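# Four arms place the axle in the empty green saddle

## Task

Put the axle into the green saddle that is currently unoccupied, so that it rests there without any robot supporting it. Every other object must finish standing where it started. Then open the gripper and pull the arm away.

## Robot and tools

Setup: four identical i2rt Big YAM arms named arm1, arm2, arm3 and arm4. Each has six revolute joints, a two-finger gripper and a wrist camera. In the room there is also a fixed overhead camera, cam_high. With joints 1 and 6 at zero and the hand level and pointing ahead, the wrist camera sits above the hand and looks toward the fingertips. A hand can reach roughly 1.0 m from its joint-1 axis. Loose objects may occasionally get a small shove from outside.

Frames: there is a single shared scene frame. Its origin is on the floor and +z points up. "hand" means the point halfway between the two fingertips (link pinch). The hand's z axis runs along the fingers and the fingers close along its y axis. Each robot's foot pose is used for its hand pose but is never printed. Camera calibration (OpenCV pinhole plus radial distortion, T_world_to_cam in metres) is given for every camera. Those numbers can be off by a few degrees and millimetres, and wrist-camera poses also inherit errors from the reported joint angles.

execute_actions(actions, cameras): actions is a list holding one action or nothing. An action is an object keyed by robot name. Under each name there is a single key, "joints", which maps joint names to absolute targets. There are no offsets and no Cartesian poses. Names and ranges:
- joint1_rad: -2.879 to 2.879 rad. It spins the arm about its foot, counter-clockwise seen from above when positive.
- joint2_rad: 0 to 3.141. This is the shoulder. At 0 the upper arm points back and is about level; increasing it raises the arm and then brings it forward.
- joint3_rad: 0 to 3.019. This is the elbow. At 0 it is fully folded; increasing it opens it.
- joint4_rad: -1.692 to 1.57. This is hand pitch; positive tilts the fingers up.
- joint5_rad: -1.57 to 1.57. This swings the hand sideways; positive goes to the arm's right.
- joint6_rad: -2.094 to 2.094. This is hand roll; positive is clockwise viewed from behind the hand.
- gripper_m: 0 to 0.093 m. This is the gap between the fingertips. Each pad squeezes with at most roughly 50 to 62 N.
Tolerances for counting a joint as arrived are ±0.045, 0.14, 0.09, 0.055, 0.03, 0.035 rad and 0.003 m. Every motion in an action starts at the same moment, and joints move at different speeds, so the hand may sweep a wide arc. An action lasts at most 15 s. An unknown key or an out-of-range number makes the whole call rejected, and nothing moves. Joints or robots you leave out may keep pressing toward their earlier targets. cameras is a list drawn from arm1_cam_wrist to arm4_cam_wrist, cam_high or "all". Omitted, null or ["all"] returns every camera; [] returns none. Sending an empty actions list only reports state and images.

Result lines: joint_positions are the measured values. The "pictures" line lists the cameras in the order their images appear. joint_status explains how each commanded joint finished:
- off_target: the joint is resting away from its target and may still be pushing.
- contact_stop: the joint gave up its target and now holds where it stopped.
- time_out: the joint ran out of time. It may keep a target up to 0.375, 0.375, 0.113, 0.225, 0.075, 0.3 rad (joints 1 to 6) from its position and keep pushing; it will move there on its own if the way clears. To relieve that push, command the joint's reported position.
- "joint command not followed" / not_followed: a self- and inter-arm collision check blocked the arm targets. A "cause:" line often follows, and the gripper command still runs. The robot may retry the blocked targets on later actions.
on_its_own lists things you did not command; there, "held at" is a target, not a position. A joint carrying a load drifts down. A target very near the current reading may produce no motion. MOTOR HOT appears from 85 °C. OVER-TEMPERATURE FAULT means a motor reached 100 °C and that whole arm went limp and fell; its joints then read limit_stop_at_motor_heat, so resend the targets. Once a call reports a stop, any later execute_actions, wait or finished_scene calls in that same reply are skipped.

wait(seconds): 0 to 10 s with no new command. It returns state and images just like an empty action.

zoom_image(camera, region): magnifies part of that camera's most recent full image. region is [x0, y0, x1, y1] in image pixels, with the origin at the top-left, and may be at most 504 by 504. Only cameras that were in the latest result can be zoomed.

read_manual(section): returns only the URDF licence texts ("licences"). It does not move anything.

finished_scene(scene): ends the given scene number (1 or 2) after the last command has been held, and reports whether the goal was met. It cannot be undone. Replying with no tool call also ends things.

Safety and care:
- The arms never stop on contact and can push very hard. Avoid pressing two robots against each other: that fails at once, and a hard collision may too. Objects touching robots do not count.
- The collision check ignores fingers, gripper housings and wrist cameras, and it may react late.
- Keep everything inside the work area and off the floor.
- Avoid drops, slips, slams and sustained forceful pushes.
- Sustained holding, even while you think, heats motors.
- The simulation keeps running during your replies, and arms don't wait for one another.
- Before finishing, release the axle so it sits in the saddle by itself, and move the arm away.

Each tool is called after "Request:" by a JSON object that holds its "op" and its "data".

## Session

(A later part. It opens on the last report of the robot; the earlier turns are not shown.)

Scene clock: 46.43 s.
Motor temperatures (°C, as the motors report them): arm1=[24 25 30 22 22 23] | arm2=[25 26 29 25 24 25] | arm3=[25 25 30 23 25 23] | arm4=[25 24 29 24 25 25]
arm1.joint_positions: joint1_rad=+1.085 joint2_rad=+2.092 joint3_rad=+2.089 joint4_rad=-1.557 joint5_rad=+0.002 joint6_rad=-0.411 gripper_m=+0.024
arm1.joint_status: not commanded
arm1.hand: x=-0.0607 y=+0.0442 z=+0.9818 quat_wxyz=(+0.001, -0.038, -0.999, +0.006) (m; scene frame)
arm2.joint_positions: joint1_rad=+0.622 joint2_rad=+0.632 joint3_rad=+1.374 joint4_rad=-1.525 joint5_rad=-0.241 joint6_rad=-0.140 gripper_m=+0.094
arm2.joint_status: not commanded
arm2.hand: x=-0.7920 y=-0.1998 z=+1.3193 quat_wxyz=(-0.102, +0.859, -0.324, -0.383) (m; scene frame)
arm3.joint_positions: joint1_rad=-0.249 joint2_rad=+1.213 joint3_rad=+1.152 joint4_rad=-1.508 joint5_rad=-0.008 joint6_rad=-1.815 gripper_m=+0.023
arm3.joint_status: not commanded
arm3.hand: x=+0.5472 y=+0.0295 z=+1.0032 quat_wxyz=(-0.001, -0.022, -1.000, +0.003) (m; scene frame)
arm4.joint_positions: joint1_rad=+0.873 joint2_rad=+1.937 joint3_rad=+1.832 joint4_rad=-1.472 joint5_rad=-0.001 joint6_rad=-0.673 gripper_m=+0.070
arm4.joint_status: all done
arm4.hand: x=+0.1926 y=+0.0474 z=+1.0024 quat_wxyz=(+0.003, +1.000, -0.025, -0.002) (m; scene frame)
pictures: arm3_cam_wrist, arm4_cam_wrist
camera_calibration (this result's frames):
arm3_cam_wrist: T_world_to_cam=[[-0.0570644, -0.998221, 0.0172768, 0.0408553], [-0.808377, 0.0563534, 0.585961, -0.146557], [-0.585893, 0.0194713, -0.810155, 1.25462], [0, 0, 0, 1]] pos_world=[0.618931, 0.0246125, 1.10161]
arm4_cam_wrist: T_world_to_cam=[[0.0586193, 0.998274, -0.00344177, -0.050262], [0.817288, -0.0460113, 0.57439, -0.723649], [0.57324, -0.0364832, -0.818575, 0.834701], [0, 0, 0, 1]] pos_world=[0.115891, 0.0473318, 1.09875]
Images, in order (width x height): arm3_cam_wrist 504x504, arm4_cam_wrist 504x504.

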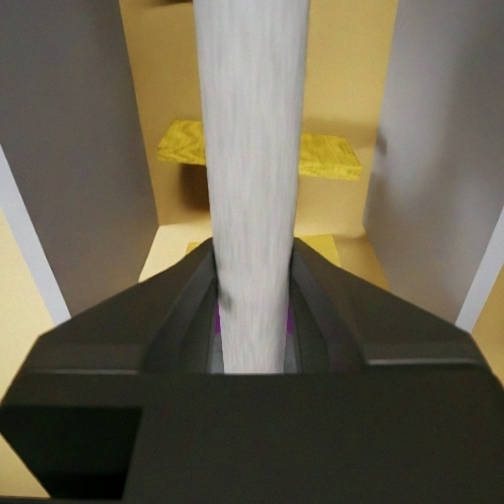

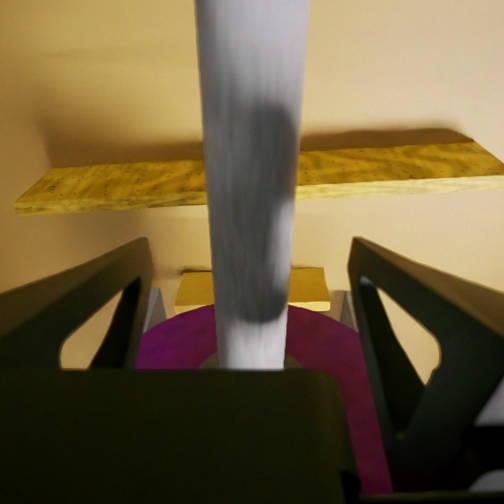

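Request:
{"op": "execute_actions", "data": {"actions": [{"arm4":{"joints":{"joint2_rad":1.65}}}], "cameras": []}}

Request:
{"op": "execute_actions", "data": {"actions": [{"arm4":{"joints":{"joint2_rad":0.8,"joint3_rad":1.12,"joint4_rad":-1.67}}}], "cameras": []}}

Request:
{"op": "execute_actions", "data": {"actions": [{"arm4":{"joints":{"joint1_rad":-0.382,"joint6_rad":-1.94}}}], "cameras": []}}

Request:
{"op": "execute_actions", "data": {"actions": [{"arm4":{"joints":{"joint2_rad":1.365,"joint3_rad":1.41,"joint4_rad":-1.55}}}], "cameras": ["arm4_cam_wrist","cam_high"]}}

Scene clock: 49.43 s.
Motor temperatures (°C, as the motors report them): arm1=[24 25 30 22 22 23] | arm2=[25 26 29 25 24 25] | arm3=[25 25 31 23 25 23] | arm4=[25 24 29 24 25 25]
arm1.joint_positions: joint1_rad=+1.085 joint2_rad=+2.092 joint3_rad=+2.089 joint4_rad=-1.557 joint5_rad=+0.002 joint6_rad=-0.411 gripper_m=+0.024
arm1.joint_status: not commanded
arm1.hand: x=-0.0607 y=+0.0442 z=+0.9818 quat_wxyz=(+0.001, -0.038, -0.999, +0.006) (m; scene frame)
arm2.joint_positions: joint1_rad=+0.622 joint2_rad=+0.632 joint3_rad=+1.374 joint4_rad=-1.525 joint5_rad=-0.241 joint6_rad=-0.140 gripper_m=+0.094
arm2.joint_status: not commanded
arm2.hand: x=-0.7920 y=-0.1998 z=+1.3193 quat_wxyz=(-0.102, +0.859, -0.324, -0.383) (m; scene frame)
arm3.joint_positions: joint1_rad=-0.249 joint2_rad=+1.213 joint3_rad=+1.152 joint4_rad=-1.508 joint5_rad=-0.008 joint6_rad=-1.815 gripper_m=+0.023
arm3.joint_status: not commanded
arm3.hand: x=+0.5472 y=+0.0295 z=+1.0032 quat_wxyz=(-0.001, -0.022, -1.000, +0.003) (m; scene frame)
arm4.joint_positions: joint1_rad=+0.873 joint2_rad=+1.655 joint3_rad=+1.832 joint4_rad=-1.473 joint5_rad=-0.001 joint6_rad=-0.673 gripper_m=+0.070
arm4.joint_status: all done
arm4.hand: x=+0.2203 y=+0.0245 z=+1.1609 quat_wxyz=(-0.087, +0.990, -0.025, -0.109) (m; scene frame)
pictures: none
No camera images: the call's "cameras" was empty. Leave "cameras" out to get every camera's image.

Scene clock: 50.83 s.
Motor temperatures (°C, as the motors report them): arm1=[24 25 30 22 22 23] | arm2=[25 26 29 25 24 25] | arm3=[25 25 31 23 25 23] | arm4=[25 24 29 24 25 25]
arm1.joint_positions: joint1_rad=+1.085 joint2_rad=+2.092 joint3_rad=+2.089 joint4_rad=-1.557 joint5_rad=+0.002 joint6_rad=-0.411 gripper_m=+0.024
arm1.joint_status: not commanded
arm1.hand: x=-0.0607 y=+0.0442 z=+0.9818 quat_wxyz=(+0.001, -0.038, -0.999, +0.006) (m; scene frame)
arm2.joint_positions: joint1_rad=+0.622 joint2_rad=+0.632 joint3_rad=+1.374 joint4_rad=-1.525 joint5_rad=-0.241 joint6_rad=-0.140 gripper_m=+0.094
arm2.joint_status: not commanded
arm2.hand: x=-0.7920 y=-0.1998 z=+1.3193 quat_wxyz=(-0.102, +0.859, -0.324, -0.383) (m; scene frame)
arm3.joint_positions: joint1_rad=-0.249 joint2_rad=+1.213 joint3_rad=+1.152 joint4_rad=-1.508 joint5_rad=-0.008 joint6_rad=-1.815 gripper_m=+0.023
arm3.joint_status: not commanded
arm3.hand: x=+0.5472 y=+0.0295 z=+1.0032 quat_wxyz=(-0.001, -0.022, -1.000, +0.003) (m; scene frame)
arm4.joint_positions: joint1_rad=+0.873 joint2_rad=+0.795 joint3_rad=+1.120 joint4_rad=-1.662 joint5_rad=-0.001 joint6_rad=-0.673 gripper_m=+0.070
arm4.joint_status: all done
arm4.hand: x=+0.4752 y=-0.2007 z=+1.1579 quat_wxyz=(-0.073, +0.993, -0.025, -0.094) (m; scene frame)
pictures: none
No camera images: the call's "cameras" was empty. Leave "cameras" out to get every camera's image.

Scene clock: 52.83 s.
Motor temperatures (°C, as the motors report them): arm1=[24 25 30 22 22 23] | arm2=[25 26 29 25 24 25] | arm3=[25 25 32 23 25 23] | arm4=[25 24 28 24 25 25]
arm1.joint_positions: joint1_rad=+1.085 joint2_rad=+2.092 joint3_rad=+2.089 joint4_rad=-1.557 joint5_rad=+0.002 joint6_rad=-0.411 gripper_m=+0.024
arm1.joint_status: not commanded
arm1.hand: x=-0.0607 y=+0.0442 z=+0.9818 quat_wxyz=(+0.001, -0.038, -0.999, +0.006) (m; scene frame)
arm2.joint_positions: joint1_rad=+0.622 joint2_rad=+0.632 joint3_rad=+1.374 joint4_rad=-1.525 joint5_rad=-0.241 joint6_rad=-0.140 gripper_m=+0.094
arm2.joint_status: not commanded
arm2.hand: x=-0.7920 y=-0.1998 z=+1.3193 quat_wxyz=(-0.102, +0.859, -0.324, -0.383) (m; scene frame)
arm3.joint_positions: joint1_rad=-0.249 joint2_rad=+1.213 joint3_rad=+1.152 joint4_rad=-1.508 joint5_rad=-0.008 joint6_rad=-1.815 gripper_m=+0.023
arm3.joint_status: not commanded
arm3.hand: x=+0.5472 y=+0.0295 z=+1.0032 quat_wxyz=(-0.001, -0.022, -1.000, +0.003) (m; scene frame)
arm4.joint_positions: joint1_rad=-0.375 joint2_rad=+0.795 joint3_rad=+1.120 joint4_rad=-1.662 joint5_rad=+0.000 joint6_rad=-1.930 gripper_m=+0.070
arm4.joint_status: all done
arm4.hand: x=+0.7307 y=-0.1433 z=+1.1556 quat_wxyz=(-0.107, +0.993, -0.021, +0.039) (m; scene frame)
pictures: none
No camera images: the call's "cameras" was empty. Leave "cameras" out to get every camera's image.

Scene clock: 54.30 s.
Motor temperatures (°C, as the motors report them): arm1=[24 26 31 22 22 23] | arm2=[25 26 29 25 24 25] | arm3=[25 25 32 23 25 23] | arm4=[25 24 28 24 25 25]
arm1.joint_positions: joint1_rad=+1.085 joint2_rad=+2.092 joint3_rad=+2.089 joint4_rad=-1.557 joint5_rad=+0.002 joint6_rad=-0.411 gripper_m=+0.024
arm1.joint_status: not commanded
arm1.hand: x=-0.0607 y=+0.0442 z=+0.9818 quat_wxyz=(+0.001, -0.038, -0.999, +0.006) (m; scene frame)
arm2.joint_positions: joint1_rad=+0.622 joint2_rad=+0.632 joint3_rad=+1.374 joint4_rad=-1.525 joint5_rad=-0.241 joint6_rad=-0.140 gripper_m=+0.094
arm2.joint_status: not commanded
arm2.hand: x=-0.7920 y=-0.1998 z=+1.3193 quat_wxyz=(-0.102, +0.859, -0.324, -0.383) (m; scene frame)
arm3.joint_positions: joint1_rad=-0.249 joint2_rad=+1.213 joint3_rad=+1.152 joint4_rad=-1.508 joint5_rad=-0.008 joint6_rad=-1.815 gripper_m=+0.023
arm3.joint_status: not commanded
arm3.hand: x=+0.5472 y=+0.0295 z=+1.0032 quat_wxyz=(-0.001, -0.022, -1.000, +0.003) (m; scene frame)
arm4.joint_positions: joint1_rad=-0.375 joint2_rad=+1.382 joint3_rad=+1.370 joint4_rad=-1.559 joint5_rad=+0.000 joint6_rad=-1.932 gripper_m=+0.070
arm4.joint_status: all done
arm4.hand: x=+0.7987 y=+0.0182 z=+1.0881 quat_wxyz=(+0.001, +1.000, -0.020, -0.004) (m; scene frame)
pictures: arm4_cam_wrist, cam_high
camera_calibration (this result's frames):
arm4_cam_wrist: T_world_to_cam=[[0.0487512, 0.998811, 0.000453311, -0.0527167], [0.819795, -0.0402729, 0.571239, -1.26823], [0.570578, -0.027477, -0.820784, 0.560712], [0, 0, 0, 1]] pos_world=[0.722327, 0.0169855, 1.18471]
Images, in order (width x height): arm4_cam_wrist 504x504, cam_high 504x504.

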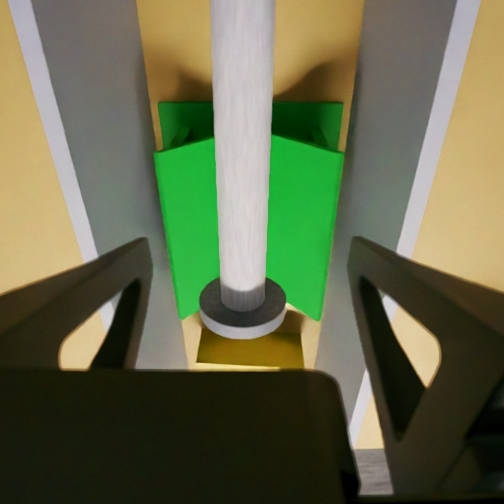

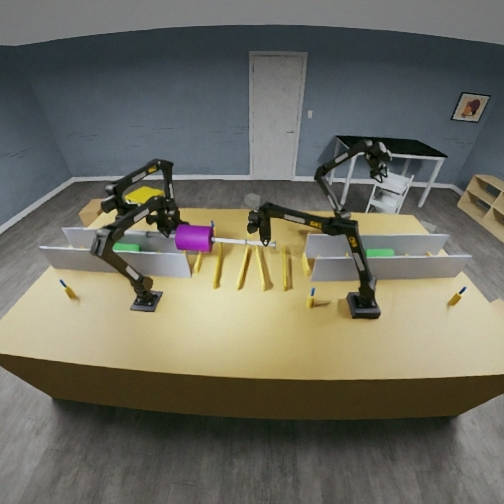

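Request:
{"op": "execute_actions", "data": {"actions": [{"arm4":{"joints":{"joint3_rad":1.21,"joint4_rad":-1.37}}}], "cameras": ["arm4_cam_wrist"]}}

Scene clock: 55.90 s.
Motor temperatures (°C, as the motors report them): arm1=[24 26 31 22 22 23] | arm2=[25 26 29 25 24 25] | arm3=[25 25 32 23 25 23] | arm4=[25 24 28 24 25 25]
arm1.joint_positions: joint1_rad=+1.085 joint2_rad=+2.092 joint3_rad=+2.089 joint4_rad=-1.557 joint5_rad=+0.002 joint6_rad=-0.411 gripper_m=+0.024
arm1.joint_status: not commanded
arm1.hand: x=-0.0607 y=+0.0442 z=+0.9818 quat_wxyz=(+0.001, -0.038, -0.999, +0.006) (m; scene frame)
arm2.joint_positions: joint1_rad=+0.622 joint2_rad=+0.632 joint3_rad=+1.374 joint4_rad=-1.525 joint5_rad=-0.241 joint6_rad=-0.140 gripper_m=+0.094
arm2.joint_status: not commanded
arm2.hand: x=-0.7920 y=-0.1998 z=+1.3193 quat_wxyz=(-0.102, +0.859, -0.324, -0.383) (m; scene frame)
arm3.joint_positions: joint1_rad=-0.249 joint2_rad=+1.213 joint3_rad=+1.152 joint4_rad=-1.508 joint5_rad=-0.008 joint6_rad=-1.815 gripper_m=+0.023
arm3.joint_status: not commanded
arm3.hand: x=+0.5472 y=+0.0295 z=+1.0032 quat_wxyz=(-0.001, -0.022, -1.000, +0.003) (m; scene frame)
arm4.joint_positions: joint1_rad=-0.375 joint2_rad=+1.371 joint3_rad=+1.202 joint4_rad=-1.385 joint5_rad=+0.000 joint6_rad=-1.932 gripper_m=+0.070
arm4.joint_status: all done
arm4.hand: x=+0.7960 y=+0.0129 z=+1.0284 quat_wxyz=(-0.007, +1.000, -0.020, -0.001) (m; scene frame)
pictures: arm4_cam_wrist
camera_calibration (this result's frames):
arm4_cam_wrist: T_world_to_cam=[[0.0488111, 0.998671, 0.0165629, -0.0638692], [0.815943, -0.0494333, 0.576015, -1.23384], [0.576068, -0.0146015, -0.817272, 0.504927], [0, 0, 0, 1]] pos_world=[0.718985, 0.0101644, 1.12443]
Images, in order (width x height): arm4_cam_wrist 504x504.

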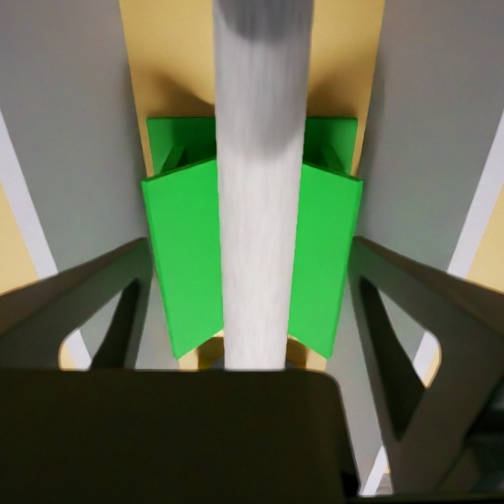

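Need ~1.2 cm lower.

Request:
{"op": "execute_actions", "data": {"actions": [{"arm4":{"joints":{"joint2_rad":1.405,"gripper_m":0.045}}}], "cameras": ["arm4_cam_wrist"]}}

Scene clock: 57.20 s.
Motor temperatures (°C, as the motors report them): arm1=[24 26 31 22 22 23] | arm2=[25 26 29 25 24 25] | arm3=[25 25 33 23 25 23] | arm4=[25 24 28 24 25 25]
arm1.joint_positions: joint1_rad=+1.085 joint2_rad=+2.092 joint3_rad=+2.089 joint4_rad=-1.557 joint5_rad=+0.002 joint6_rad=-0.411 gripper_m=+0.024
arm1.joint_status: not commanded
arm1.hand: x=-0.0607 y=+0.0442 z=+0.9818 quat_wxyz=(+0.001, -0.038, -0.999, +0.006) (m; scene frame)
arm2.joint_positions: joint1_rad=+0.622 joint2_rad=+0.632 joint3_rad=+1.374 joint4_rad=-1.525 joint5_rad=-0.241 joint6_rad=-0.140 gripper_m=+0.094
arm2.joint_status: not commanded
arm2.hand: x=-0.7920 y=-0.1998 z=+1.3193 quat_wxyz=(-0.102, +0.859, -0.324, -0.383) (m; scene frame)
arm3.joint_positions: joint1_rad=-0.249 joint2_rad=+1.213 joint3_rad=+1.152 joint4_rad=-1.508 joint5_rad=-0.008 joint6_rad=-1.815 gripper_m=+0.023
arm3.joint_status: not commanded
arm3.hand: x=+0.5472 y=+0.0295 z=+1.0032 quat_wxyz=(-0.001, -0.022, -1.000, +0.003) (m; scene frame)
arm4.joint_positions: joint1_rad=-0.375 joint2_rad=+1.399 joint3_rad=+1.202 joint4_rad=-1.385 joint5_rad=+0.000 joint6_rad=-1.932 gripper_m=+0.045
arm4.joint_status: all done
arm4.hand: x=+0.7967 y=+0.0147 z=+1.0177 quat_wxyz=(+0.007, +1.000, -0.020, -0.006) (m; scene frame)
pictures: arm4_cam_wrist
camera_calibration (this result's frames):
arm4_cam_wrist: T_world_to_cam=[[0.0486513, 0.998763, -0.0102864, -0.0380677], [0.822345, -0.0342082, 0.56796, -1.22528], [0.566906, -0.036091, -0.822992, 0.509266], [0, 0, 0, 1]] pos_world=[0.720747, 0.014486, 1.11464]
Images, in order (width x height): arm4_cam_wrist 504x504.

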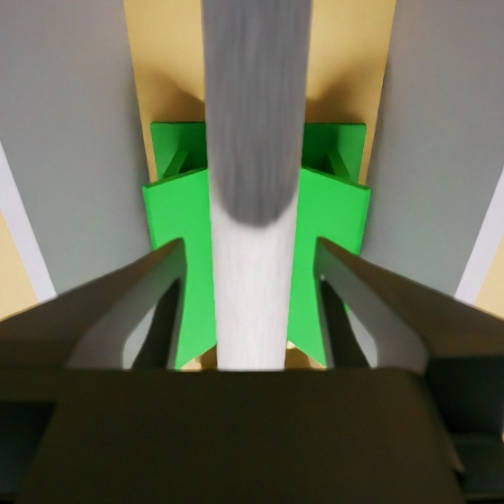

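Request:
{"op": "execute_actions", "data": {"actions": [{"arm4":{"joints":{"gripper_m":0}}}], "cameras": []}}

Request:
{"op": "execute_actions", "data": {"actions": [{"arm1":{"joints":{"joint2_rad":2.04,"joint3_rad":2.155}},"arm3":{"joints":{"joint2_rad":1.205,"joint3_rad":1.165}},"arm4":{"joints":{"joint2_rad":1.365,"joint3_rad":1.265}}}], "cameras": []}}

Request:
{"op": "execute_actions", "data": {"actions": [{"arm3":{"joints":{"gripper_m":0.09}}}], "cameras": []}}

Request:
{"op": "execute_actions", "data": {"actions": [{"arm3":{"joints":{"joint2_rad":0.3}}}], "cameras": ["cam_high"]}}

Scene clock: 58.90 s.
Motor temperatures (°C, as the motors report them): arm1=[24 26 31 22 22 23] | arm2=[25 26 29 25 24 25] | arm3=[25 25 33 23 25 23] | arm4=[25 24 28 24 25 25]
arm1.joint_positions: joint1_rad=+1.085 joint2_rad=+2.092 joint3_rad=+2.089 joint4_rad=-1.557 joint5_rad=+0.001 joint6_rad=-0.411 gripper_m=+0.024
arm1.joint_status: not commanded
arm1.hand: x=-0.0606 y=+0.0443 z=+0.9818 quat_wxyz=(+0.001, -0.038, -0.999, +0.005) (m; scene frame)
arm2.joint_positions: joint1_rad=+0.622 joint2_rad=+0.632 joint3_rad=+1.374 joint4_rad=-1.525 joint5_rad=-0.241 joint6_rad=-0.140 gripper_m=+0.094
arm2.joint_status: not commanded
arm2.hand: x=-0.7920 y=-0.1998 z=+1.3193 quat_wxyz=(-0.102, +0.859, -0.324, -0.383) (m; scene frame)
arm3.joint_positions: joint1_rad=-0.249 joint2_rad=+1.213 joint3_rad=+1.152 joint4_rad=-1.507 joint5_rad=-0.008 joint6_rad=-1.815 gripper_m=+0.023
arm3.joint_status: not commanded
arm3.hand: x=+0.5472 y=+0.0294 z=+1.0032 quat_wxyz=(-0.001, -0.022, -1.000, +0.003) (m; scene frame)
arm4.joint_positions: joint1_rad=-0.375 joint2_rad=+1.399 joint3_rad=+1.202 joint4_rad=-1.382 joint5_rad=-0.001 joint6_rad=-1.931 gripper_m=+0.024
arm4.joint_status: gripper_m off_target (ended at +0.024, target +0.000)
arm4.hand: x=+0.7968 y=+0.0152 z=+1.0177 quat_wxyz=(+0.005, +1.000, -0.020, -0.006) (m; scene frame)
pictures: none
No camera images: the call's "cameras" was empty. Leave "cameras" out to get every camera's image.

Scene clock: 59.47 s.
Motor temperatures (°C, as the motors report them): arm1=[24 26 31 22 22 23] | arm2=[25 26 29 25 24 25] | arm3=[25 25 33 23 25 23] | arm4=[25 24 28 24 25 25]
arm1.joint_positions: joint1_rad=+1.085 joint2_rad=+2.092 joint3_rad=+2.089 joint4_rad=-1.557 joint5_rad=+0.001 joint6_rad=-0.411 gripper_m=+0.024
arm1.joint_status: all done
arm1.hand: x=-0.0606 y=+0.0440 z=+0.9818 quat_wxyz=(+0.001, -0.038, -0.999, +0.005) (m; scene frame)
arm2.joint_positions: joint1_rad=+0.622 joint2_rad=+0.632 joint3_rad=+1.374 joint4_rad=-1.525 joint5_rad=-0.241 joint6_rad=-0.140 gripper_m=+0.094
arm2.joint_status: not commanded
arm2.hand: x=-0.7920 y=-0.1998 z=+1.3193 quat_wxyz=(-0.102, +0.859, -0.324, -0.383) (m; scene frame)
arm3.joint_positions: joint1_rad=-0.249 joint2_rad=+1.215 joint3_rad=+1.151 joint4_rad=-1.507 joint5_rad=-0.008 joint6_rad=-1.815 gripper_m=+0.023
arm3.joint_status: all done
arm3.hand: x=+0.5472 y=+0.0293 z=+1.0025 quat_wxyz=(-0.001, -0.022, -1.000, +0.002) (m; scene frame)
arm4.joint_positions: joint1_rad=-0.375 joint2_rad=+1.399 joint3_rad=+1.202 joint4_rad=-1.382 joint5_rad=-0.001 joint6_rad=-1.931 gripper_m=+0.024
arm4.joint_status: all done
arm4.hand: x=+0.7968 y=+0.0152 z=+1.0178 quat_wxyz=(+0.005, +1.000, -0.020, -0.006) (m; scene frame)
pictures: none
No camera images: the call's "cameras" was empty. Leave "cameras" out to get every camera's image.

Scene clock: 60.17 s.
Motor temperatures (°C, as the motors report them): arm1=[24 26 31 22 22 23] | arm2=[25 26 29 25 24 25] | arm3=[25 25 33 23 25 23] | arm4=[25 24 28 24 25 25]
arm1.joint_positions: joint1_rad=+1.085 joint2_rad=+2.092 joint3_rad=+2.089 joint4_rad=-1.556 joint5_rad=+0.001 joint6_rad=-0.411 gripper_m=+0.024
arm1.joint_status: not commanded
arm1.hand: x=-0.0604 y=+0.0439 z=+0.9818 quat_wxyz=(+0.000, -0.038, -0.999, +0.006) (m; scene frame)
arm2.joint_positions: joint1_rad=+0.622 joint2_rad=+0.632 joint3_rad=+1.374 joint4_rad=-1.525 joint5_rad=-0.241 joint6_rad=-0.140 gripper_m=+0.094
arm2.joint_status: not commanded
arm2.hand: x=-0.7920 y=-0.1998 z=+1.3193 quat_wxyz=(-0.102, +0.859, -0.324, -0.383) (m; scene frame)
arm3.joint_positions: joint1_rad=-0.249 joint2_rad=+1.214 joint3_rad=+1.151 joint4_rad=-1.507 joint5_rad=-0.005 joint6_rad=-1.824 gripper_m=+0.090
arm3.joint_status: all done
arm3.hand: x=+0.5466 y=+0.0296 z=+1.0027 quat_wxyz=(+0.001, -0.018, -1.000, +0.002) (m; scene frame)
arm4.joint_positions: joint1_rad=-0.376 joint2_rad=+1.399 joint3_rad=+1.202 joint4_rad=-1.382 joint5_rad=+0.000 joint6_rad=-1.931 gripper_m=+0.024
arm4.joint_status: not commanded
arm4.hand: x=+0.7971 y=+0.0153 z=+1.0178 quat_wxyz=(+0.005, +1.000, -0.021, -0.006) (m; scene frame)
pictures: none
No camera images: the call's "cameras" was empty. Leave "cameras" out to get every camera's image.

Scene clock: 61.67 s.
Motor temperatures (°C, as the motors report them): arm1=[24 26 32 22 22 23] | arm2=[25 26 30 25 24 25] | arm3=[25 25 32 23 25 23] | arm4=[25 24 28 24 25 25]
arm1.joint_positions: joint1_rad=+1.085 joint2_rad=+2.092 joint3_rad=+2.089 joint4_rad=-1.556 joint5_rad=+0.001 joint6_rad=-0.411 gripper_m=+0.024
arm1.joint_status: not commanded
arm1.hand: x=-0.0604 y=+0.0439 z=+0.9818 quat_wxyz=(+0.000, -0.038, -0.999, +0.006) (m; scene frame)
arm2.joint_positions: joint1_rad=+0.622 joint2_rad=+0.632 joint3_rad=+1.374 joint4_rad=-1.525 joint5_rad=-0.241 joint6_rad=-0.140 gripper_m=+0.094
arm2.joint_status: not commanded
arm2.hand: x=-0.7920 y=-0.1998 z=+1.3193 quat_wxyz=(-0.102, +0.859, -0.324, -0.383) (m; scene frame)
arm3.joint_positions: joint1_rad=-0.249 joint2_rad=+0.297 joint3_rad=+1.151 joint4_rad=-1.507 joint5_rad=-0.004 joint6_rad=-1.825 gripper_m=+0.090
arm3.joint_status: all done
arm3.hand: x=+0.6071 y=+0.2302 z=+1.2076 quat_wxyz=(+0.119, -0.013, -0.896, +0.428) (m; scene frame)
arm4.joint_positions: joint1_rad=-0.376 joint2_rad=+1.399 joint3_rad=+1.202 joint4_rad=-1.382 joint5_rad=+0.000 joint6_rad=-1.931 gripper_m=+0.024
arm4.joint_status: not commanded
arm4.hand: x=+0.7971 y=+0.0153 z=+1.0178 quat_wxyz=(+0.005, +1.000, -0.021, -0.006) (m; scene frame)
pictures: cam_high
Images, in order (width x height): cam_high 504x504.

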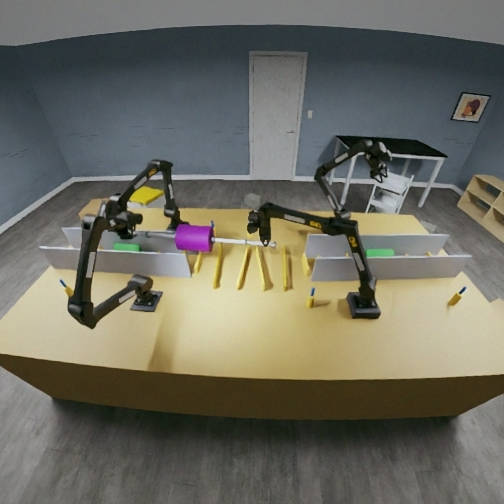

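Request:
{"op": "execute_actions", "data": {"actions": [{"arm1":{"joints":{"joint1_rad":0.911,"joint2_rad":1.68,"joint3_rad":1.61,"joint4_rad":-1.42,"joint6_rad":-0.615}},"arm4":{"joints":{"joint1_rad":0.055,"joint2_rad":1.295,"joint3_rad":1.15,"joint4_rad":-1.34,"joint6_rad":-1.50}},"arm2":{"joints":{"joint1_rad":-0.44,"joint2_rad":0.5,"joint3_rad":1.12,"joint4_rad":-1.6,"joint5_rad":0,"joint6_rad":-2.06,"gripper_m":0.07}},"arm3":{"joints":{"joint1_rad":0.8}}}], "cameras": ["cam_high"]}}

Scene clock: 66.27 s.
Motor temperatures (°C, as the motors report them): arm1=[24 26 32 22 22 23] | arm2=[25 26 29 25 24 25] | arm3=[25 25 31 23 25 23] | arm4=[25 24 28 24 25 25]
arm1.joint_positions: joint1_rad=+0.905 joint2_rad=+1.725 joint3_rad=+1.577 joint4_rad=-1.429 joint5_rad=+0.005 joint6_rad=-0.625 gripper_m=+0.024
arm1.joint_status: all done
arm1.hand: x=-0.2275 y=+0.0263 z=+0.9975 quat_wxyz=(+0.009, -0.021, -1.000, +0.003) (m; scene frame)
arm2.joint_positions: joint1_rad=-0.430 joint2_rad=+0.502 joint3_rad=+1.127 joint4_rad=-1.589 joint5_rad=-0.002 joint6_rad=-2.052 gripper_m=+0.070
arm2.joint_status: all done
arm2.hand: x=-0.5654 y=-0.1924 z=+1.2155 quat_wxyz=(-0.266, +0.955, +0.019, +0.131) (m; scene frame)
arm3.joint_positions: joint1_rad=+0.795 joint2_rad=+0.297 joint3_rad=+1.151 joint4_rad=-1.507 joint5_rad=-0.003 joint6_rad=-1.825 gripper_m=+0.090
arm3.joint_status: all done
arm3.hand: x=+0.7289 y=+0.2593 z=+1.2068 quat_wxyz=(-0.109, +0.436, -0.784, +0.428) (m; scene frame)
arm4.joint_positions: joint1_rad=+0.052 joint2_rad=+1.339 joint3_rad=+1.121 joint4_rad=-1.348 joint5_rad=-0.011 joint6_rad=-1.525 gripper_m=+0.024
arm4.joint_status: all done
arm4.hand: x=+0.6305 y=+0.0251 z=+1.0110 quat_wxyz=(-0.001, +1.000, -0.010, -0.010) (m; scene frame)
pictures: cam_high
Images, in order (width x height): cam_high 504x504.

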